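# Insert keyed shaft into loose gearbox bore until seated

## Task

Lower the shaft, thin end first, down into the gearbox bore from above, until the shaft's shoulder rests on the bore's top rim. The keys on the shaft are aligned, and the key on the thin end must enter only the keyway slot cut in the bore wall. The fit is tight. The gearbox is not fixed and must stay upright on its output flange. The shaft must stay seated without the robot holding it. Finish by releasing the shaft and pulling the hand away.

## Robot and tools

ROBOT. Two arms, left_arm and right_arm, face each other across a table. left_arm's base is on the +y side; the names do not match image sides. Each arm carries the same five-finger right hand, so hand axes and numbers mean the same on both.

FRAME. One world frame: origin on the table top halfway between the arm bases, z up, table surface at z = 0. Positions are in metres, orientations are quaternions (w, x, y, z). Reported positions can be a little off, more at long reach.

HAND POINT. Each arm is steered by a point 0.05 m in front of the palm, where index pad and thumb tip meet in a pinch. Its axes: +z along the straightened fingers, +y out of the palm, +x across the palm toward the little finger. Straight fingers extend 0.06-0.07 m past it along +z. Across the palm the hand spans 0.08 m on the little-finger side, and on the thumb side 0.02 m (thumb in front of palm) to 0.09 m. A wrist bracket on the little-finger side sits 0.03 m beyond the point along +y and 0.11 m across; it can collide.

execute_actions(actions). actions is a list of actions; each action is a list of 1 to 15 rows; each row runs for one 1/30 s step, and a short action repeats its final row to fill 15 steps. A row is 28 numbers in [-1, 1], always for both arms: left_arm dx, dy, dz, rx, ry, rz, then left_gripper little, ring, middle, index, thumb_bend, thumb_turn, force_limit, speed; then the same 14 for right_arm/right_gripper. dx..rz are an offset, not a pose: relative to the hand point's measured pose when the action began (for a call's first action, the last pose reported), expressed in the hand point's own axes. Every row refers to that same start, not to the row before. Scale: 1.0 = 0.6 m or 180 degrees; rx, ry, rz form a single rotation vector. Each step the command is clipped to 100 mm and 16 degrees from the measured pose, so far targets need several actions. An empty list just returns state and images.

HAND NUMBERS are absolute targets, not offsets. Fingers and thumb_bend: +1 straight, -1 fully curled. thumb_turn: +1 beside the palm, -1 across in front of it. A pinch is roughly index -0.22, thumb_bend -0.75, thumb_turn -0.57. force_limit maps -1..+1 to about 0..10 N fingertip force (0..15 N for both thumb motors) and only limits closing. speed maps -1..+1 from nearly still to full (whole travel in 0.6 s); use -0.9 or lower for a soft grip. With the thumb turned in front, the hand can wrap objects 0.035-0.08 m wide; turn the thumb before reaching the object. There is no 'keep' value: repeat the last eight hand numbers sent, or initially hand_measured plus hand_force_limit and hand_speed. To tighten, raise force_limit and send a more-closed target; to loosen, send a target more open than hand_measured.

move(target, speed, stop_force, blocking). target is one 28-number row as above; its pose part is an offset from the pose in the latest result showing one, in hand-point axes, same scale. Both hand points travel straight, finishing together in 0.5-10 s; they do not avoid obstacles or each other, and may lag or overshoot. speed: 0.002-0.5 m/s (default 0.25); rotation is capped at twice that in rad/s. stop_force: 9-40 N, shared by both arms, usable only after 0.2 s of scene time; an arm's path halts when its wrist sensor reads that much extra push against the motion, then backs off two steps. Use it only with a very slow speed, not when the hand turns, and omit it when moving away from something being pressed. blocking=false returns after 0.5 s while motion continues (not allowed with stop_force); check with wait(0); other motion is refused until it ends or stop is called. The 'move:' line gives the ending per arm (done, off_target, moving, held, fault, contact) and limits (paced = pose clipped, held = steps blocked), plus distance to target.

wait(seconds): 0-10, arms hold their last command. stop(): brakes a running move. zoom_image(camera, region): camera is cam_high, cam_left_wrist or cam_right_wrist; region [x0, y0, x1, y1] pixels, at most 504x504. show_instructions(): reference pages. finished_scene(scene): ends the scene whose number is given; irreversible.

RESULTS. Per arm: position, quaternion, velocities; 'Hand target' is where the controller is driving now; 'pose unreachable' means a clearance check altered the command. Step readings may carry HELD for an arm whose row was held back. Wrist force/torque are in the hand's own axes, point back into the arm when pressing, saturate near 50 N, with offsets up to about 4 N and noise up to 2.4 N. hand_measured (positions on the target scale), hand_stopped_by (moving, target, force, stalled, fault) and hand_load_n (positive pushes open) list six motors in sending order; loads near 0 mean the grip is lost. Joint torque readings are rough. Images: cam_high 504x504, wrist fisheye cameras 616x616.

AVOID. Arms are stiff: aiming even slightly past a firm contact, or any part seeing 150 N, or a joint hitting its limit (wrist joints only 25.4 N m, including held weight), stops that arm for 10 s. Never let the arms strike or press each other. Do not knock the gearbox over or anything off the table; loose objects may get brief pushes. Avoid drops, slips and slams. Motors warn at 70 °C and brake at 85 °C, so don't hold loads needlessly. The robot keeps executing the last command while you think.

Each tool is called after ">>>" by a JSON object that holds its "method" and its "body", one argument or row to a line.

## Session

>>> {"method": "execute_actions", "body": {
  "actions": []
}}

Scene clock: 0.00 s.
left_arm: end_effector_position=(+0.2520, +0.4687, +0.4899) hand_measured=(+1.000, +1.000, +1.000, +1.000, +1.000, +1.000) hand_load_n=(+0.0, +0.0, +0.0, +0.0, +0.0, +0.0) hand_stopped_by=(target, target, target, target, target, target) hand_force_limit=0.00 hand_speed=-0.80 end_effector_quat_wxyz=(+0.017, +0.294, +0.956, -0.007) end_effector_velocity=(+0.000, -0.000, -0.000) end_effector_angular_velocity=(-0.001, -0.001, +0.001) | right_arm: end_effector_position=(+0.0564, -0.2479, +0.4804) hand_measured=(+1.000, +1.000, +1.000, +1.000, +1.000, +1.000) hand_load_n=(+0.0, +0.0, +0.0, +0.0, +0.0, +0.0) hand_stopped_by=(target, target, target, target, target, target) hand_force_limit=0.00 hand_speed=-0.80 end_effector_quat_wxyz=(+0.006, -0.376, +0.926, -0.011) end_effector_velocity=(-0.000, -0.000, -0.000) end_effector_angular_velocity=(-0.001, +0.000, +0.000)
Joint positions: left_arm=[ 0.569 -1.742  1.318  1.958  1.562 -1.873] | right_arm=[-1.185 -1.741  1.344  1.957  1.594 -1.884]
Joint velocities: left_arm=[ 0.     0.001 -0.001 -0.002  0.    -0.001] | right_arm=[ 0.     0.     0.     0.     0.001 -0.   ]
Joint torques (N m, as the arm reports them, + toward a larger angle): no reading
Motor temperatures (°C, as the motors report them): left_arm=[27 27 28 32 35 31] | right_arm=[28 27 27 30 35 33]
Wrist force (N, on the end effector, along its own x y z axes, offset not removed): no reading
Wrist torque (N m, same axes, about the end effector's origin, offset not removed): no reading
Hand target (left_arm): +0.252, +0.469, +0.490; +0.017, +0.294, +0.956, -0.007
Hand target (right_arm): +0.056, -0.248, +0.480; +0.006, -0.376, +0.926, -0.011
camera_calibration (this result's frames):
cam_left_wrist: T_world_to_cam=[[0.646283, 0.762528, 0.0295016, -0.535051], [0.598602, -0.530567, 0.600145, -0.204124], [0.47328, -0.370204, -0.799347, 0.573802], [0, 0, 0, 1]] pos_world=[0.196415, 0.512114, 0.596956]
cam_right_wrist: T_world_to_cam=[[-0.582122, 0.812924, -0.0170053, 0.242989], [0.681069, 0.498914, 0.535938, -0.165214], [0.444161, 0.300399, -0.844086, 0.58368], [0, 0, 0, 1]] pos_world=[-0.00527624, -0.290441, 0.585353]

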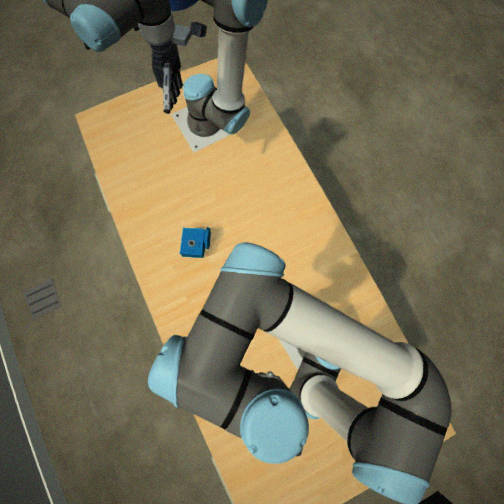

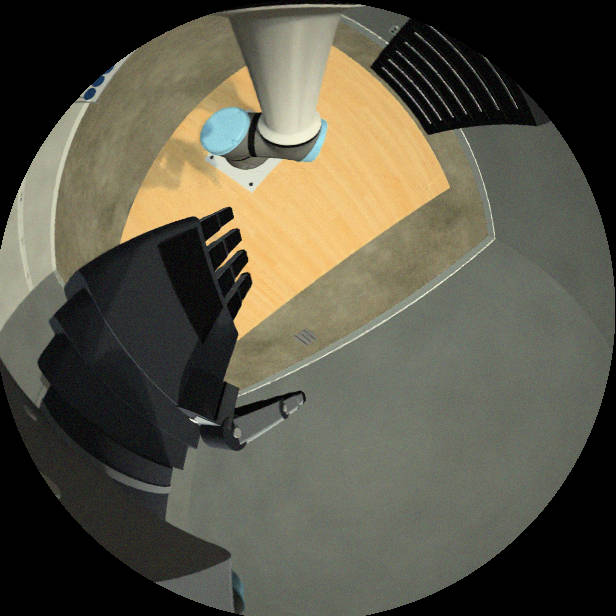

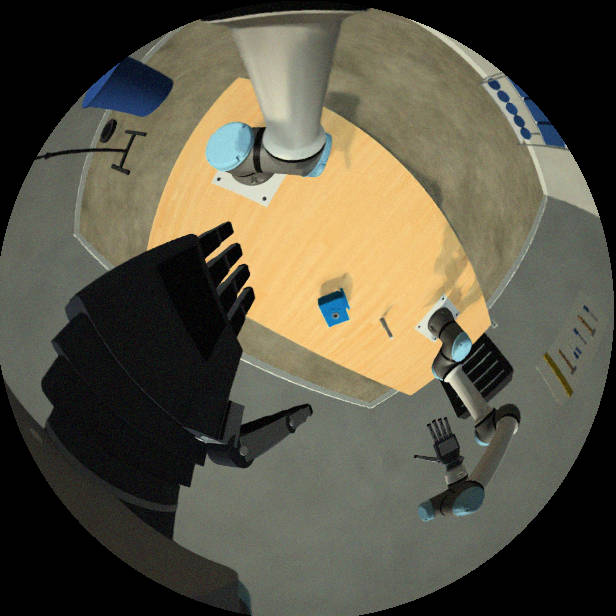

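>>> {"method": "execute_actions", "body": {
  "actions": []
}}

>>> {"method": "zoom_image", "body": {
  "camera": "cam_right_wrist",
  "region": [290,260,430,380]
}}

Scene clock: 0.73 s.
left_arm: end_effector_position=(+0.2520, +0.4687, +0.4899) hand_measured=(+1.000, +1.000, +1.000, +1.000, +1.000, +1.000) hand_load_n=(+0.0, +0.0, +0.0, +0.0, +0.0, +0.0) hand_stopped_by=(target, target, target, target, target, target) hand_force_limit=0.00 hand_speed=-0.80 end_effector_quat_wxyz=(+0.017, +0.294, +0.956, -0.007) end_effector_velocity=(-0.000, +0.001, +0.001) end_effector_angular_velocity=(-0.002, -0.002, +0.002) | right_arm: end_effector_position=(+0.0564, -0.2479, +0.4804) hand_measured=(+1.000, +1.000, +1.000, +1.000, +1.000, +1.000) hand_load_n=(+0.0, +0.0, +0.0, +0.0, +0.0, +0.0) hand_stopped_by=(target, target, target, target, target, target) hand_force_limit=0.00 hand_speed=-0.80 end_effector_quat_wxyz=(+0.006, -0.376, +0.926, -0.011) end_effector_velocity=(-0.000, +0.000, +0.000) end_effector_angular_velocity=(+0.001, +0.000, +0.001)
Joint positions: left_arm=[ 0.569 -1.742  1.318  1.958  1.562 -1.873] | right_arm=[-1.185 -1.741  1.344  1.957  1.594 -1.884]
Joint velocities: left_arm=[ 0.    -0.002 -0.     0.    -0.    -0.002] | right_arm=[ 0.001 -0.    -0.001  0.    -0.001  0.   ]
Joint torques (N m, as the arm reports them, + toward a larger angle): left_arm=[  0.59  -9.15 -16.92   2.33  -0.07   0.37] | right_arm=[ -1.21  -7.08 -17.86   2.57   0.02   0.22]
Motor temperatures (°C, as the motors report them): left_arm=[27 27 28 32 35 31] | right_arm=[28 27 27 30 35 33]
Wrist force (N, on the end effector, along its own x y z axes, offset not removed): left_arm=[-2.3 0.6 2.4] | right_arm=[1.4 -1.2 1.0]
Wrist torque (N m, same axes, about the end effector's origin, offset not removed): left_arm=[-0.07 0.20 -0.09] | right_arm=[-0.35 -0.15 0.26]
Hand target (left_arm): +0.252, +0.469, +0.490; +0.017, +0.294, +0.956, -0.007
Hand target (right_arm): +0.056, -0.248, +0.480; +0.006, -0.376, +0.926, -0.011
camera_calibration (this result's frames):
cam_left_wrist: T_world_to_cam=[[0.646282, 0.762528, 0.0295014, -0.535051], [0.598603, -0.530566, 0.600145, -0.204124], [0.47328, -0.370204, -0.799347, 0.573802], [0, 0, 0, 1]] pos_world=[0.196415, 0.512114, 0.596956]
cam_right_wrist: T_world_to_cam=[[-0.582122, 0.812924, -0.0170053, 0.242989], [0.681069, 0.498914, 0.535938, -0.165214], [0.444161, 0.300399, -0.844086, 0.58368], [0, 0, 0, 1]] pos_world=[-0.00527618, -0.290441, 0.585353]

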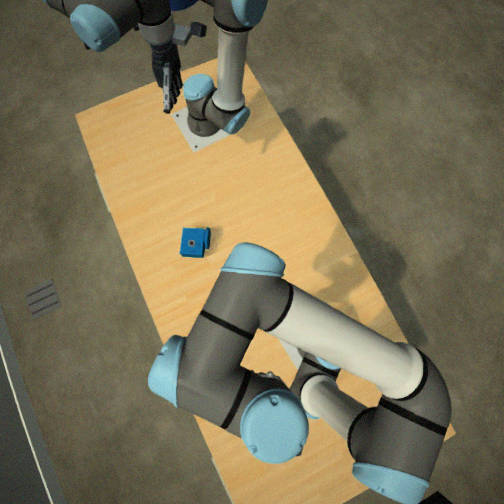

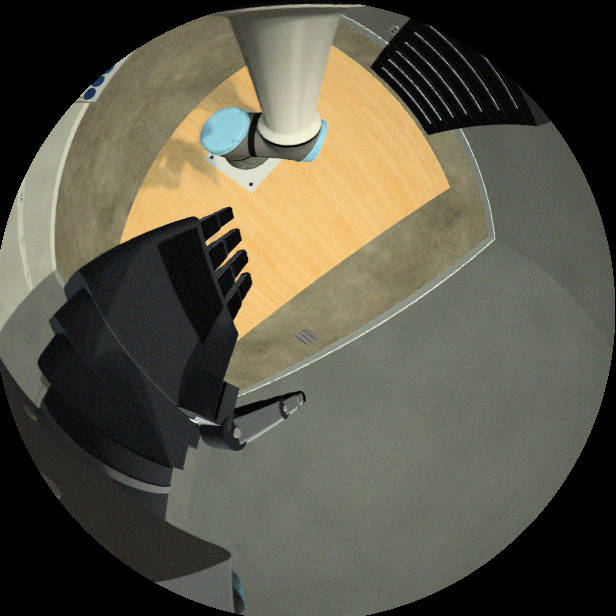

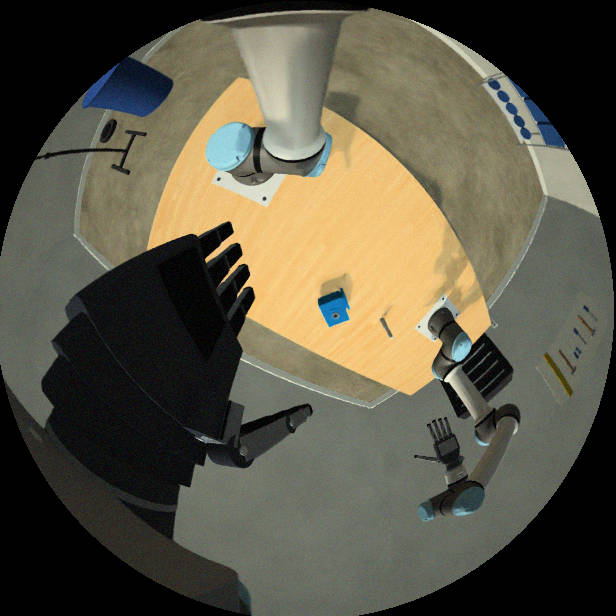

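Region (290, 260, 430, 380) of cam_right_wrist's 616x616 image, scaled by 3.600, with more detail than that image has; it fills the top 432 rows of this view, and the rest is white.

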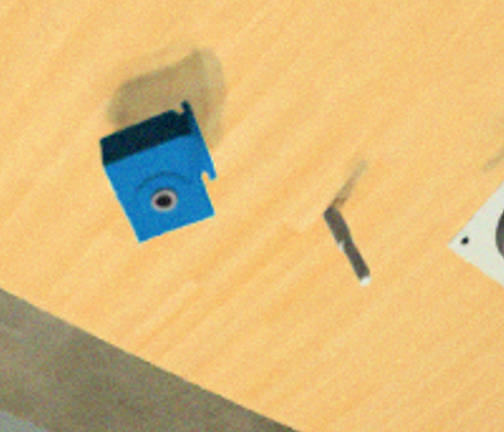

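>>> {"method": "move", "body": {
  "target": [0,0,0,0,0,0,1,1,1,1,1,1,0,-0.8,-0.55,0.23,0.37,0,0,0,1,1,1,1,1,1,0,-0.8],
  "speed": 0.3
}}

>>> {"method": "zoom_image", "body": {
  "camera": "cam_right_wrist",
  "region": [230,200,470,400]
}}

Scene clock: 3.07 s.
left_arm: end_effector_position=(+0.2520, +0.4687, +0.4899) hand_measured=(+1.000, +1.000, +1.000, +1.000, +1.000, +1.000) hand_load_n=(+0.0, +0.0, +0.0, +0.0, +0.0, +0.0) hand_stopped_by=(target, target, target, target, target, target) hand_force_limit=0.00 hand_speed=-0.80 end_effector_quat_wxyz=(+0.017, +0.294, +0.956, -0.007) end_effector_velocity=(-0.000, -0.000, -0.000) end_effector_angular_velocity=(+0.000, +0.001, +0.001) | right_arm: end_effector_position=(+0.2011, +0.0776, +0.2562) hand_measured=(+1.000, +1.000, +1.000, +1.000, +1.000, +1.000) hand_load_n=(+0.0, +0.0, +0.0, +0.0, +0.0, +0.0) hand_stopped_by=(target, target, target, target, target, target) hand_force_limit=0.00 hand_speed=-0.80 end_effector_quat_wxyz=(+0.006, -0.376, +0.926, -0.011) end_effector_velocity=(+0.001, +0.001, -0.000) end_effector_angular_velocity=(-0.001, -0.000, +0.000)
Joint positions: left_arm=[ 0.569 -1.742  1.318  1.958  1.562 -1.873] | right_arm=[-0.751 -0.848  0.781  1.638  1.597 -1.451]
Joint velocities: left_arm=[-0.     0.     0.001 -0.001  0.    -0.001] | right_arm=[ 0.     0.006 -0.01   0.005  0.001  0.   ]
Joint torques (N m, as the arm reports them, + toward a larger angle): left_arm=[  0.03  -8.82 -16.52   2.21  -0.08   0.31] | right_arm=[ 12.53 -36.48 -30.44   4.12   2.84   1.88]
Motor temperatures (°C, as the motors report them): left_arm=[27 27 28 32 35 31] | right_arm=[28 27 27 30 35 33]
Wrist force (N, on the end effector, along its own x y z axes, offset not removed): left_arm=[-1.2 0.2 0.1] | right_arm=[-1.8 -1.7 -0.8]
Wrist torque (N m, same axes, about the end effector's origin, offset not removed): left_arm=[0.24 0.17 -0.12] | right_arm=[-0.37 0.53 0.15]
Hand target (left_arm): +0.252, +0.469, +0.490; +0.017, +0.294, +0.956, -0.007
Hand target (right_arm): +0.201, +0.078, +0.256; +0.006, -0.376, +0.926, -0.011
Off the commanded pose (left_arm): 0.000 m, 0 deg.
Off the commanded pose (right_arm): 0.000 m, 0 deg.
move: done
camera_calibration (this result's frames):
cam_left_wrist: T_world_to_cam=[[0.646283, 0.762527, 0.0295014, -0.535051], [0.598603, -0.530567, 0.600145, -0.204124], [0.47328, -0.370204, -0.799347, 0.573802], [0, 0, 0, 1]] pos_world=[0.196415, 0.512114, 0.596956]
cam_right_wrist: T_world_to_cam=[[-0.582103, 0.812929, -0.0174152, 0.0589376], [0.681001, 0.499114, 0.535838, -0.30598], [0.44429, 0.300053, -0.844141, 0.232365], [0, 0, 0, 1]] pos_world=[0.139443, 0.0350849, 0.361131]

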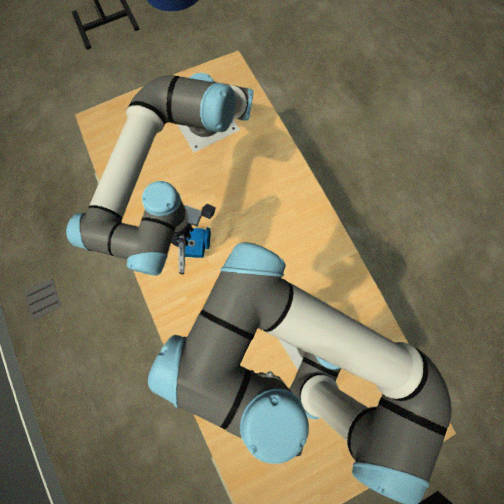

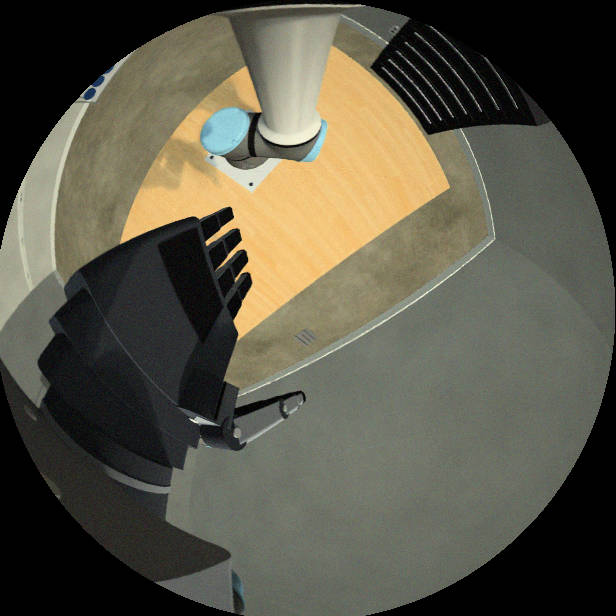

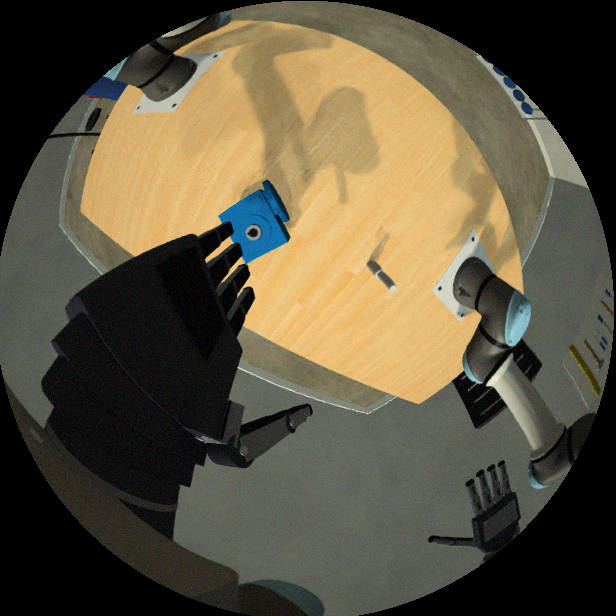

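Region (230, 200, 470, 400) of cam_right_wrist's 616x616 image, scaled by 2.100, with more detail than that image has.

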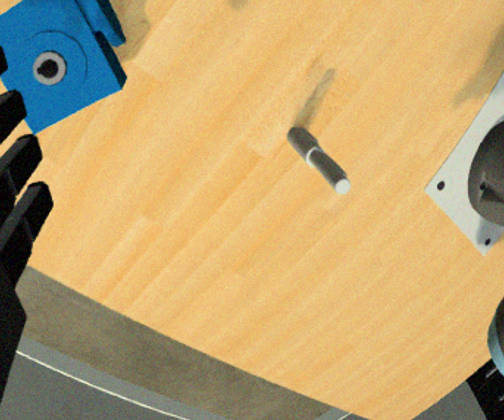

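>>> {"method": "zoom_image", "body": {
  "camera": "cam_right_wrist",
  "region": [215,175,295,265]
}}

>>> {"method": "zoom_image", "body": {
  "camera": "cam_right_wrist",
  "region": [355,250,410,300]
}}

Region (215, 175, 295, 265) of cam_right_wrist's 616x616 image, scaled by 5.600, with more detail than that image has.

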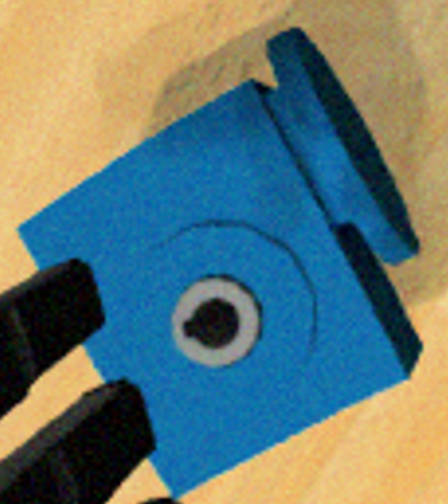

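Region (355, 250, 410, 300) of cam_right_wrist's 616x616 image, scaled by 9.164, with more detail than that image has; it fills the top 458 rows of this view, and the rest is white.

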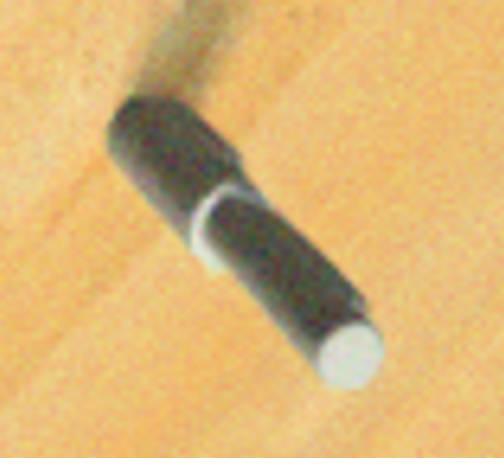

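>>> {"method": "move", "body": {
  "target": [0,0,0,0,0,0,1,1,1,1,1,1,0,-0.8,0.27,0.083,-0.073,0,0,0.826,1,1,1,0.5,-0.3,-0.57,0,0],
  "speed": 0.5
}}

>>> {"method": "move", "body": {
  "target": [0,0,0,0,0,0,1,1,1,1,1,1,0,-0.8,0.25,0,0.2,0,0.5,0,1,1,1,0.5,-0.3,-0.57,0,0],
  "speed": 0.4
}}

Scene clock: 6.70 s.
left_arm: end_effector_position=(+0.2520, +0.4687, +0.4899) hand_measured=(+1.000, +1.000, +1.000, +1.000, +1.000, +1.000) hand_load_n=(+0.0, +0.0, +0.0, +0.0, +0.0, +0.0) hand_stopped_by=(target, target, target, target, target, target) hand_force_limit=0.00 hand_speed=-0.80 end_effector_quat_wxyz=(+0.017, +0.294, +0.956, -0.007) end_effector_velocity=(-0.000, +0.000, -0.001) end_effector_angular_velocity=(+0.003, +0.003, +0.000) | right_arm: end_effector_position=(+0.0494, +0.0007, +0.2979) hand_measured=(+1.000, +1.000, +1.000, +0.500, -0.300, -0.570) hand_load_n=(+0.0, +0.0, +0.0, +0.0, +0.0, +0.0) hand_stopped_by=(target, target, target, target, target, target) hand_force_limit=0.00 hand_speed=0.00 end_effector_quat_wxyz=(+0.013, +0.790, +0.612, +0.003) end_effector_velocity=(-0.000, -0.000, +0.000) end_effector_angular_velocity=(-0.001, -0.002, -0.007)
Joint positions: left_arm=[ 0.569 -1.742  1.318  1.958  1.562 -1.873] | right_arm=[-0.371 -0.922  0.809  1.693  1.595  1.524]
Joint velocities: left_arm=[ 0.001  0.001  0.003 -0.     0.     0.001] | right_arm=[ 0.001  0.002 -0.003  0.001  0.002  0.008]
Joint torques (N m, as the arm reports them, + toward a larger angle): left_arm=[ -0.15  -8.94 -16.52   2.24  -0.09   0.18] | right_arm=[ 11.72 -34.72 -30.34   4.07   2.92   2.  ]
Motor temperatures (°C, as the motors report them): left_arm=[27 27 28 32 35 31] | right_arm=[28 27 27 30 35 33]
Wrist force (N, on the end effector, along its own x y z axes, offset not removed): left_arm=[-0.6 1.5 0.9] | right_arm=[-1.0 -0.5 3.4]
Wrist torque (N m, same axes, about the end effector's origin, offset not removed): left_arm=[0.15 0.16 0.05] | right_arm=[-0.38 0.08 0.14]
Hand target (left_arm): +0.252, +0.469, +0.490; +0.017, +0.294, +0.956, -0.007
Hand target (right_arm): +0.049, +0.001, +0.298; +0.013, +0.791, +0.612, +0.003
Off the commanded pose (left_arm): 0.000 m, 0 deg.
Off the commanded pose (right_arm): 0.000 m, 0 deg.
move: done
camera_calibration (this result's frames):
cam_left_wrist: T_world_to_cam=[[0.646283, 0.762528, 0.0295017, -0.535051], [0.598602, -0.530567, 0.600145, -0.204124], [0.47328, -0.370204, -0.799347, 0.573802], [0, 0, 0, 1]] pos_world=[0.196415, 0.512114, 0.596956]
cam_right_wrist: T_world_to_cam=[[0.919798, -0.39104, 0.0325446, -0.0543553], [-0.346409, -0.770255, 0.535452, -0.134875], [-0.184315, -0.503781, -0.843939, 0.389663], [0, 0, 0, 1]] pos_world=[0.075095, 0.0711621, 0.402839]

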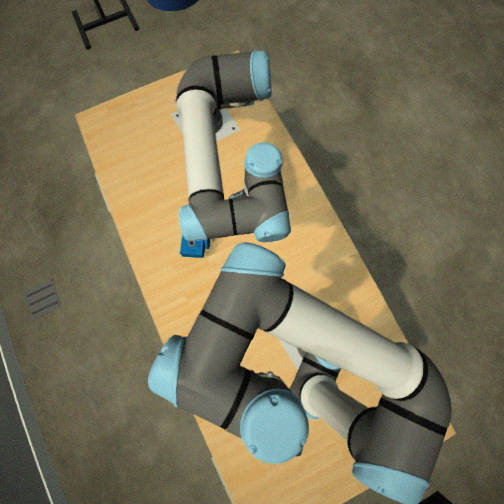

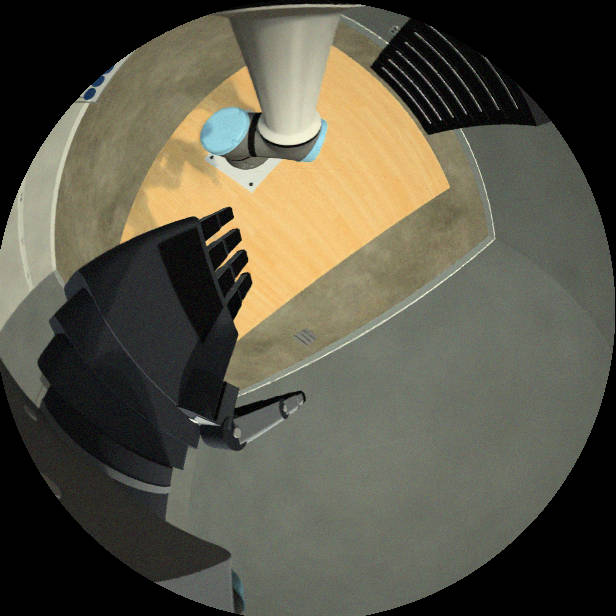

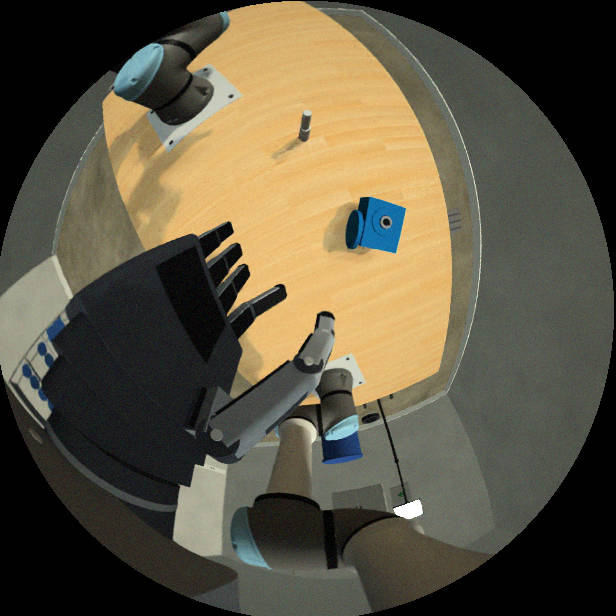

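Scene clock: 9.27 s.
left_arm: end_effector_position=(+0.2520, +0.4687, +0.4899) hand_measured=(+1.000, +1.000, +1.000, +1.000, +1.000, +1.000) hand_load_n=(+0.0, +0.0, +0.0, +0.0, +0.0, +0.0) hand_stopped_by=(target, target, target, target, target, target) hand_force_limit=0.00 hand_speed=-0.80 end_effector_quat_wxyz=(+0.017, +0.294, +0.956, -0.007) end_effector_velocity=(+0.000, -0.000, +0.000) end_effector_angular_velocity=(-0.000, -0.001, -0.002) | right_arm: end_effector_position=(+0.0893, +0.1444, +0.1762) hand_measured=(+1.000, +1.000, +1.000, +0.500, -0.300, -0.570) hand_load_n=(+0.0, +0.0, +0.0, +0.0, +0.0, +0.0) hand_stopped_by=(target, target, target, target, target, target) hand_force_limit=0.00 hand_speed=0.00 end_effector_quat_wxyz=(-0.425, +0.557, +0.442, +0.560) end_effector_velocity=(-0.000, +0.001, +0.000) end_effector_angular_velocity=(+0.009, -0.003, +0.001)
Joint positions: left_arm=[ 0.569 -1.742  1.318  1.958  1.562 -1.873] | right_arm=[-0.407 -1.288  2.022 -0.722  1.486  1.547]
Joint velocities: left_arm=[-0.     0.    -0.001 -0.    -0.     0.002] | right_arm=[ 0.     0.004  0.002 -0.015 -0.001  0.001]
Joint torques (N m, as the arm reports them, + toward a larger angle): left_arm=[  0.32  -9.2  -16.97   2.23  -0.17   0.28] | right_arm=[-14.47 -18.88  -7.42  -3.21  -2.87   1.92]
Motor temperatures (°C, as the motors report them): left_arm=[27 27 28 32 35 31] | right_arm=[28 27 27 30 35 33]
Wrist force (N, on the end effector, along its own x y z axes, offset not removed): left_arm=[-1.9 -1.4 1.2] | right_arm=[-2.9 0.4 4.8]
Wrist torque (N m, same axes, about the end effector's origin, offset not removed): left_arm=[-0.16 0.16 -0.14] | right_arm=[-0.24 0.44 0.02]
Hand target (left_arm): +0.252, +0.469, +0.490; +0.017, +0.294, +0.956, -0.007
Hand target (right_arm): +0.089, +0.145, +0.176; -0.425, +0.556, +0.442, +0.561
Off the commanded pose (left_arm): 0.000 m, 0 deg.
Off the commanded pose (right_arm): 0.000 m, 0 deg.
move: done
camera_calibration (this result's frames):
cam_left_wrist: T_world_to_cam=[[0.646283, 0.762528, 0.0295016, -0.535051], [0.598602, -0.530567, 0.600145, -0.204124], [0.47328, -0.370204, -0.799347, 0.573802], [0, 0, 0, 1]] pos_world=[0.196415, 0.512114, 0.596956]
cam_right_wrist: T_world_to_cam=[[0.958793, -0.254542, -0.12619, -0.0261633], [-0.241251, -0.494875, -0.834803, 0.247084], [0.150044, 0.830847, -0.535891, 0.0897528], [0, 0, 0, 1]] pos_world=[0.0712277, 0.0410452, 0.251063]

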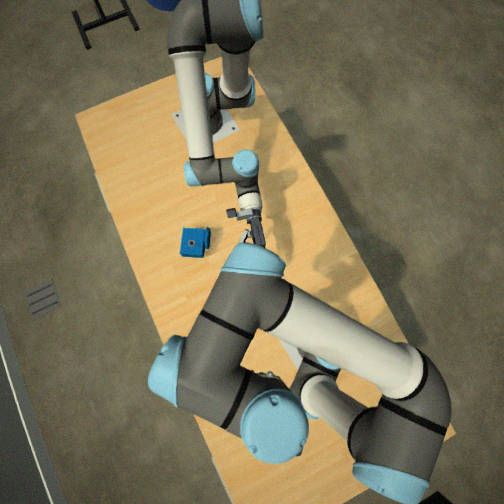

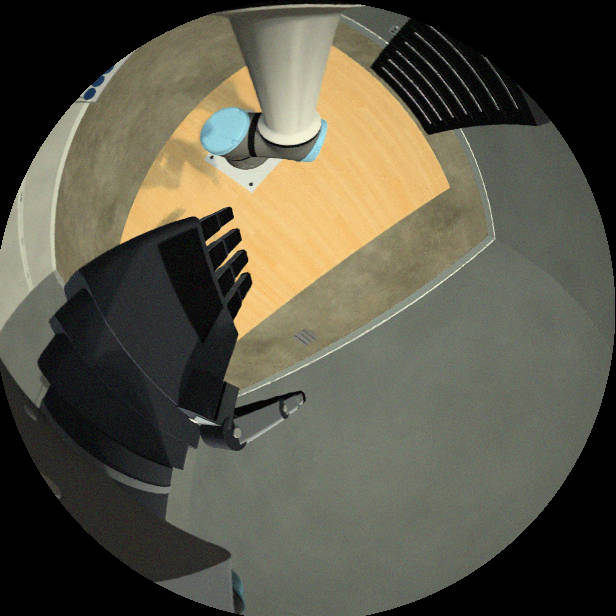

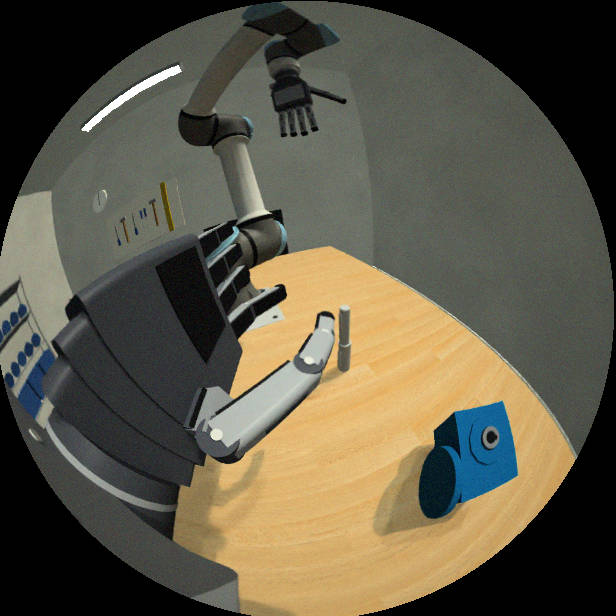

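>>> {"method": "move", "body": {
  "target": [0,0,0,0,0,0,1,1,1,1,1,1,0,-0.8,0,-0.022,0.173,-0.111,0,0,1,1,1,0.5,-0.3,-0.57,0,0]
}}

>>> {"method": "move", "body": {
  "target": [0,0,0,0,0,0,1,1,1,1,1,1,0,-0.8,-0.215,0,0,0,0,0,1,1,1,0.5,-0.3,-0.57,0,0],
  "speed": 0.15
}}

Scene clock: 10.83 s.
left_arm: end_effector_position=(+0.2520, +0.4687, +0.4899) hand_measured=(+1.000, +1.000, +1.000, +1.000, +1.000, +1.000) hand_load_n=(+0.0, +0.0, +0.0, +0.0, +0.0, +0.0) hand_stopped_by=(target, target, target, target, target, target) hand_force_limit=0.00 hand_speed=-0.80 end_effector_quat_wxyz=(+0.017, +0.294, +0.956, -0.007) end_effector_velocity=(-0.000, +0.001, -0.000) end_effector_angular_velocity=(+0.002, +0.001, +0.000) | right_arm: end_effector_position=(+0.1023, +0.2482, +0.1748) hand_measured=(+1.000, +1.000, +1.000, +0.500, -0.300, -0.570) hand_load_n=(+0.0, +0.0, +0.0, +0.0, +0.0, +0.0) hand_stopped_by=(target, target, target, target, target, target) hand_force_limit=0.00 hand_speed=0.00 end_effector_quat_wxyz=(-0.322, +0.622, +0.339, +0.629) end_effector_velocity=(-0.000, +0.001, +0.000) end_effector_angular_velocity=(-0.001, +0.001, -0.004)
Joint positions: left_arm=[ 0.569 -1.742  1.318  1.958  1.562 -1.873] | right_arm=[-0.217 -0.964  1.522 -0.555  2.025  1.546]
Joint velocities: left_arm=[ 0.001 -0.     0.001  0.001 -0.     0.001] | right_arm=[ 0.002  0.004 -0.008  0.006  0.005  0.001]
Joint torques (N m, as the arm reports them, + toward a larger angle): left_arm=[  0.3   -8.82 -16.43   2.17  -0.07   0.41] | right_arm=[ 12.22 -33.11 -30.77  -0.05   2.76   1.74]
Motor temperatures (°C, as the motors report them): left_arm=[27 27 28 32 35 31] | right_arm=[28 27 27 30 35 33]
Wrist force (N, on the end effector, along its own x y z axes, offset not removed): left_arm=[-2.2 2.6 0.7] | right_arm=[0.3 -1.2 1.0]
Wrist torque (N m, same axes, about the end effector's origin, offset not removed): left_arm=[0.20 0.39 0.00] | right_arm=[-0.40 0.06 0.12]
Hand target (left_arm): +0.252, +0.469, +0.490; +0.017, +0.294, +0.956, -0.007
Hand target (right_arm): +0.102, +0.248, +0.175; -0.322, +0.622, +0.339, +0.629
Off the commanded pose (left_arm): 0.000 m, 0 deg.
Off the commanded pose (right_arm): 0.000 m, 0 deg.
move: done
camera_calibration (this result's frames):
cam_left_wrist: T_world_to_cam=[[0.646282, 0.762528, 0.0295015, -0.535051], [0.598603, -0.530566, 0.600145, -0.204124], [0.47328, -0.370204, -0.799347, 0.573802], [0, 0, 0, 1]] pos_world=[0.196415, 0.512114, 0.596956]
cam_right_wrist: T_world_to_cam=[[0.815282, -0.565698, -0.123692, 0.0790654], [-0.389524, -0.377711, -0.840003, 0.287408], [0.428469, 0.733021, -0.528295, -0.00465712], [0, 0, 0, 1]] pos_world=[0.0494871, 0.156698, 0.248743]

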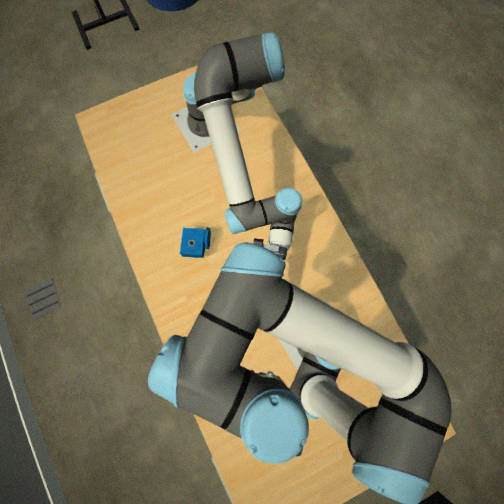

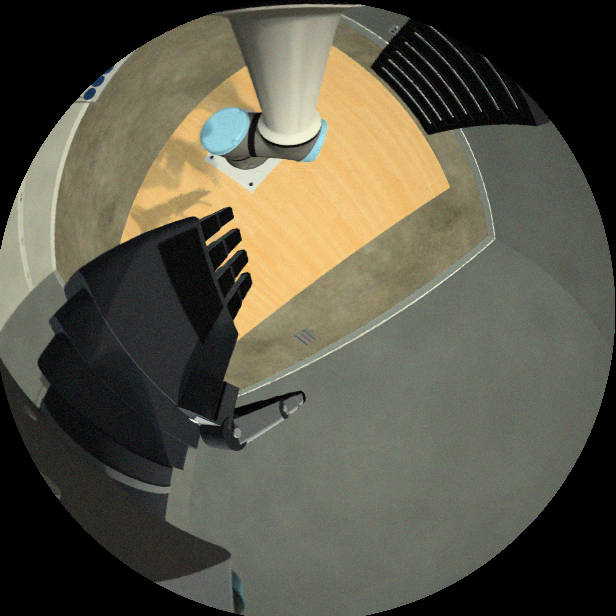

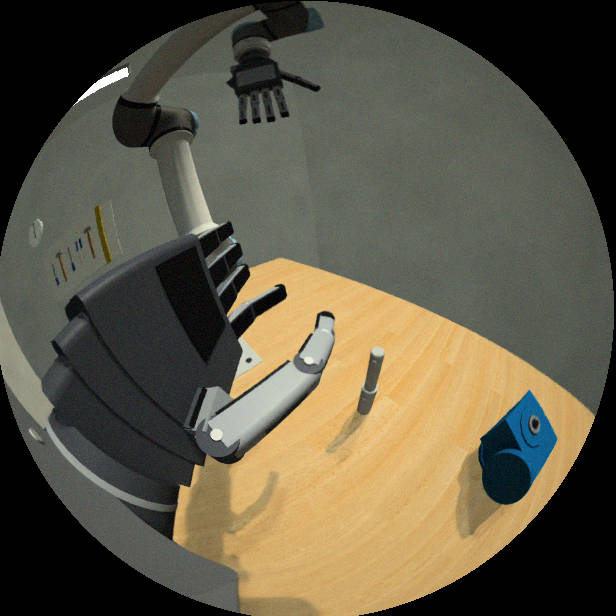

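Scene clock: 12.17 s.
left_arm: end_effector_position=(+0.2520, +0.4687, +0.4899) hand_measured=(+1.000, +1.000, +1.000, +1.000, +1.000, +1.000) hand_load_n=(+0.0, +0.0, +0.0, +0.0, +0.0, +0.0) hand_stopped_by=(target, target, target, target, target, target) hand_force_limit=0.00 hand_speed=-0.80 end_effector_quat_wxyz=(+0.017, +0.294, +0.956, -0.007) end_effector_velocity=(+0.000, -0.000, +0.000) end_effector_angular_velocity=(-0.000, -0.000, -0.000) | right_arm: end_effector_position=(+0.1050, +0.2461, +0.0458) hand_measured=(+1.000, +1.000, +1.000, +0.500, -0.300, -0.570) hand_load_n=(+0.0, +0.0, +0.0, +0.0, +0.0, +0.0) hand_stopped_by=(target, target, target, target, target, target) hand_force_limit=0.00 hand_speed=0.00 end_effector_quat_wxyz=(-0.322, +0.622, +0.339, +0.629) end_effector_velocity=(-0.000, +0.001, -0.001) end_effector_angular_velocity=(-0.000, -0.000, +0.001)
Joint positions: left_arm=[ 0.569 -1.742  1.318  1.958  1.562 -1.873] | right_arm=[-0.222 -0.776  1.589 -0.811  2.019  1.546]
Joint velocities: left_arm=[ 0.     0.    -0.    -0.    -0.     0.001] | right_arm=[ 0.     0.002 -0.002 -0.    -0.    -0.   ]
Joint torques (N m, as the arm reports them, + toward a larger angle): left_arm=[  0.49  -9.08 -16.24   2.17  -0.21   0.32] | right_arm=[-14.48 -36.38 -27.54  -2.82  -3.01  -1.7 ]
Motor temperatures (°C, as the motors report them): left_arm=[27 27 28 32 35 31] | right_arm=[28 27 27 30 35 33]
Wrist force (N, on the end effector, along its own x y z axes, offset not removed): left_arm=[-1.3 -0.2 1.0] | right_arm=[-2.9 -0.4 2.8]
Wrist torque (N m, same axes, about the end effector's origin, offset not removed): left_arm=[-0.18 0.27 -0.13] | right_arm=[-0.26 0.48 0.06]
Hand target (left_arm): +0.252, +0.469, +0.490; +0.017, +0.294, +0.956, -0.007
Hand target (right_arm): +0.105, +0.246, +0.046; -0.322, +0.622, +0.339, +0.629
Off the commanded pose (left_arm): 0.000 m, 0 deg.
Off the commanded pose (right_arm): 0.000 m, 0 deg.
move: done
camera_calibration (this result's frames):
cam_left_wrist: T_world_to_cam=[[0.646283, 0.762528, 0.0295014, -0.535051], [0.598603, -0.530566, 0.600145, -0.204124], [0.47328, -0.370204, -0.799347, 0.573802], [0, 0, 0, 1]] pos_world=[0.196415, 0.512114, 0.596956]
cam_right_wrist: T_world_to_cam=[[0.815279, -0.56571, -0.123667, 0.0597054], [-0.389554, -0.377793, -0.839953, 0.17938], [0.428449, 0.73297, -0.528381, -0.0724066], [0, 0, 0, 1]] pos_world=[0.0522241, 0.154616, 0.119796]

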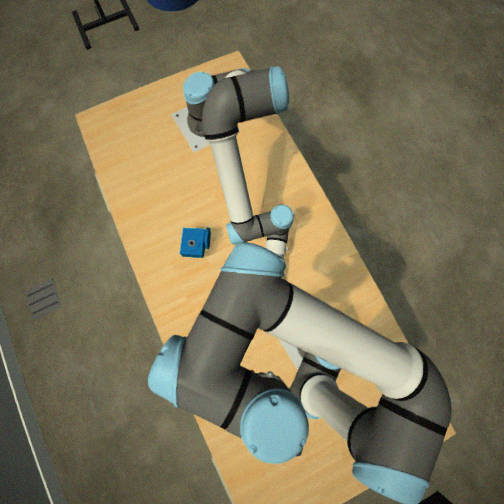

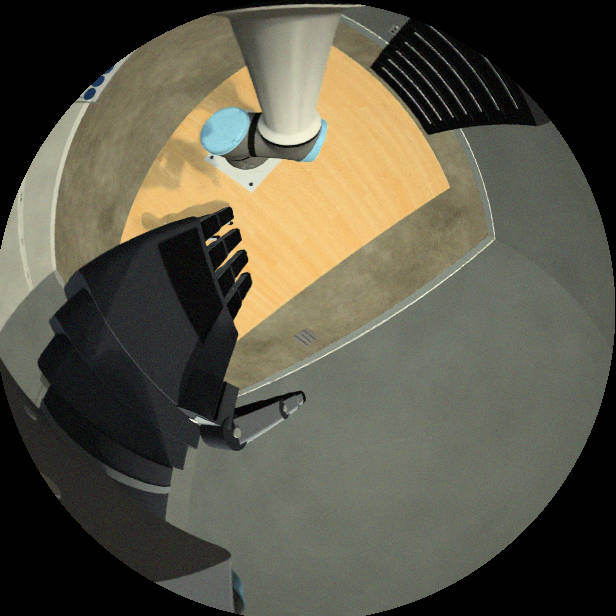

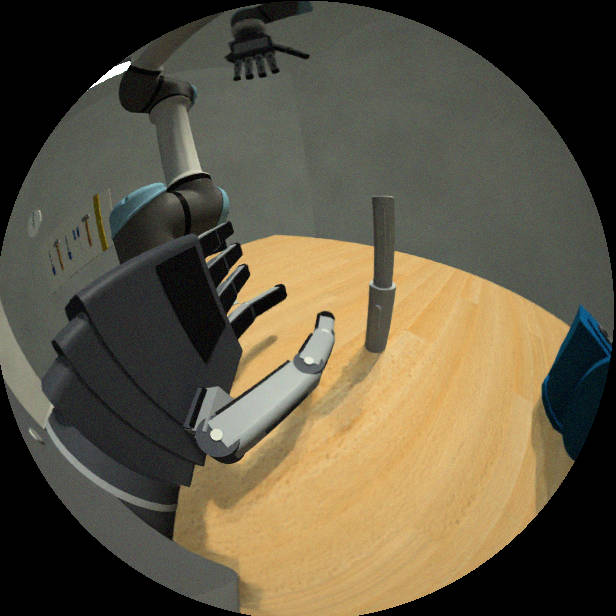

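>>> {"method": "move", "body": {
  "target": [0,0,0,0,0,0,1,1,1,1,1,1,0,-0.8,0,0.06,-0.015,0,0,0,1,1,1,0.5,-0.3,-0.57,0,0],
  "speed": 0.06
}}

>>> {"method": "zoom_image", "body": {
  "camera": "cam_right_wrist",
  "region": [230,170,430,390]
}}

Scene clock: 13.37 s.
left_arm: end_effector_position=(+0.2520, +0.4687, +0.4899) hand_measured=(+1.000, +1.000, +1.000, +1.000, +1.000, +1.000) hand_load_n=(+0.0, +0.0, +0.0, +0.0, +0.0, +0.0) hand_stopped_by=(target, target, target, target, target, target) hand_force_limit=0.00 hand_speed=-0.80 end_effector_quat_wxyz=(+0.017, +0.294, +0.956, -0.007) end_effector_velocity=(+0.000, -0.000, -0.000) end_effector_angular_velocity=(-0.000, -0.000, +0.001) | right_arm: end_effector_position=(+0.1296, +0.2184, +0.0468) hand_measured=(+1.000, +1.000, +1.000, +0.500, -0.300, -0.570) hand_load_n=(+0.0, +0.0, +0.0, +0.0, +0.0, +0.0) hand_stopped_by=(target, target, target, target, target, target) hand_force_limit=0.00 hand_speed=0.00 end_effector_quat_wxyz=(-0.322, +0.622, +0.339, +0.629) end_effector_velocity=(+0.000, -0.001, +0.001) end_effector_angular_velocity=(+0.002, -0.001, +0.001)
Joint positions: left_arm=[ 0.569 -1.742  1.318  1.958  1.562 -1.873] | right_arm=[-0.274 -0.825  1.69  -0.862  1.967  1.546]
Joint velocities: left_arm=[ 0.    -0.     0.001 -0.001 -0.    -0.001] | right_arm=[-0.001 -0.002  0.003 -0.003 -0.003 -0.   ]
Joint torques (N m, as the arm reports them, + toward a larger angle): left_arm=[  0.2   -9.49 -16.63   2.11  -0.05   0.22] | right_arm=[-14.81 -49.07  -6.68  -3.18  -3.     0.17]
Motor temperatures (°C, as the motors report them): left_arm=[27 27 28 32 35 31] | right_arm=[28 27 27 30 35 33]
Wrist force (N, on the end effector, along its own x y z axes, offset not removed): left_arm=[-2.6 -0.1 3.0] | right_arm=[-2.5 1.8 1.9]
Wrist torque (N m, same axes, about the end effector's origin, offset not removed): left_arm=[-0.04 0.26 -0.24] | right_arm=[0.04 0.47 0.09]
Hand target (left_arm): +0.252, +0.469, +0.490; +0.017, +0.294, +0.956, -0.007
Hand target (right_arm): +0.130, +0.218, +0.047; -0.322, +0.622, +0.339, +0.629
Off the commanded pose (left_arm): 0.000 m, 0 deg.
Off the commanded pose (right_arm): 0.000 m, 0 deg.
move: done
camera_calibration (this result's frames):
cam_left_wrist: T_world_to_cam=[[0.646283, 0.762527, 0.0295014, -0.535051], [0.598602, -0.530567, 0.600145, -0.204124], [0.47328, -0.370204, -0.799347, 0.573802], [0, 0, 0, 1]] pos_world=[0.196415, 0.512114, 0.596956]
cam_right_wrist: T_world_to_cam=[[0.815249, -0.565729, -0.123773, 0.0241536], [-0.389654, -0.377751, -0.839925, 0.179314], [0.428414, 0.732977, -0.5284, -0.0621606], [0, 0, 0, 1]] pos_world=[0.0768097, 0.126963, 0.120754]

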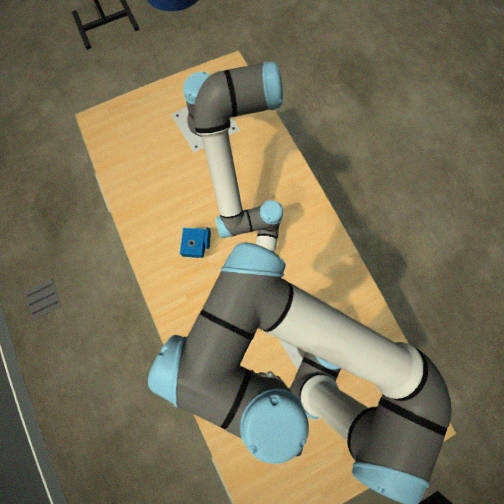

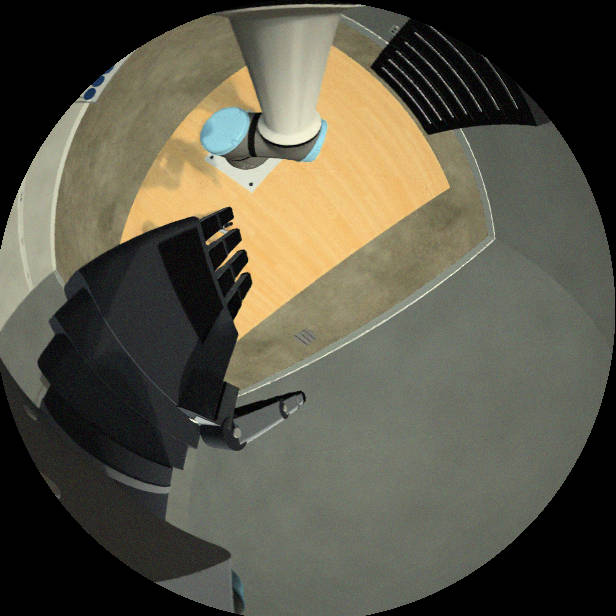

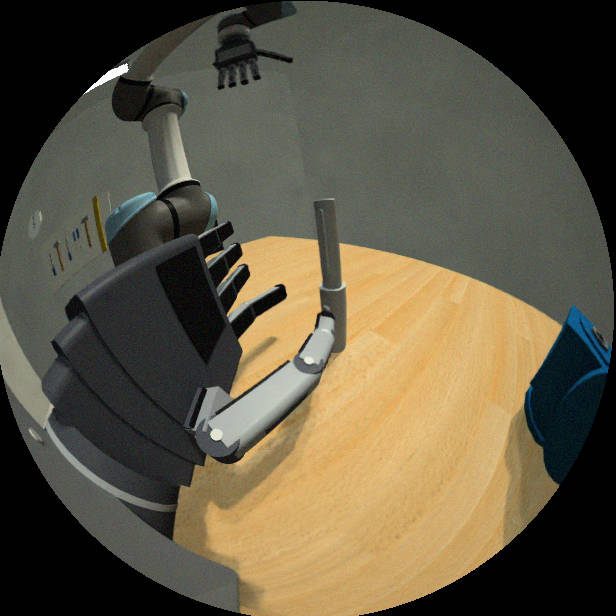

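Region (230, 170, 430, 390) of cam_right_wrist's 616x616 image, scaled by 2.291, with more detail than that image has; it fills the left 458 columns of this view, and the rest is white.

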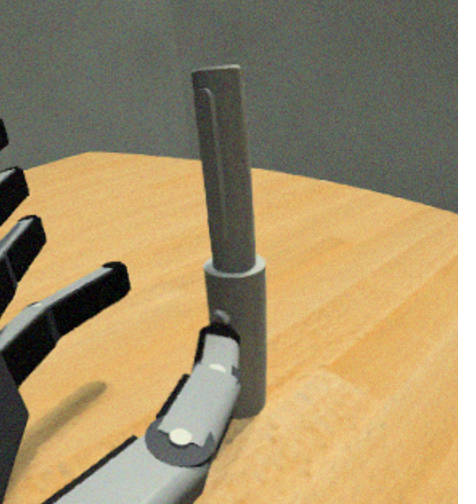

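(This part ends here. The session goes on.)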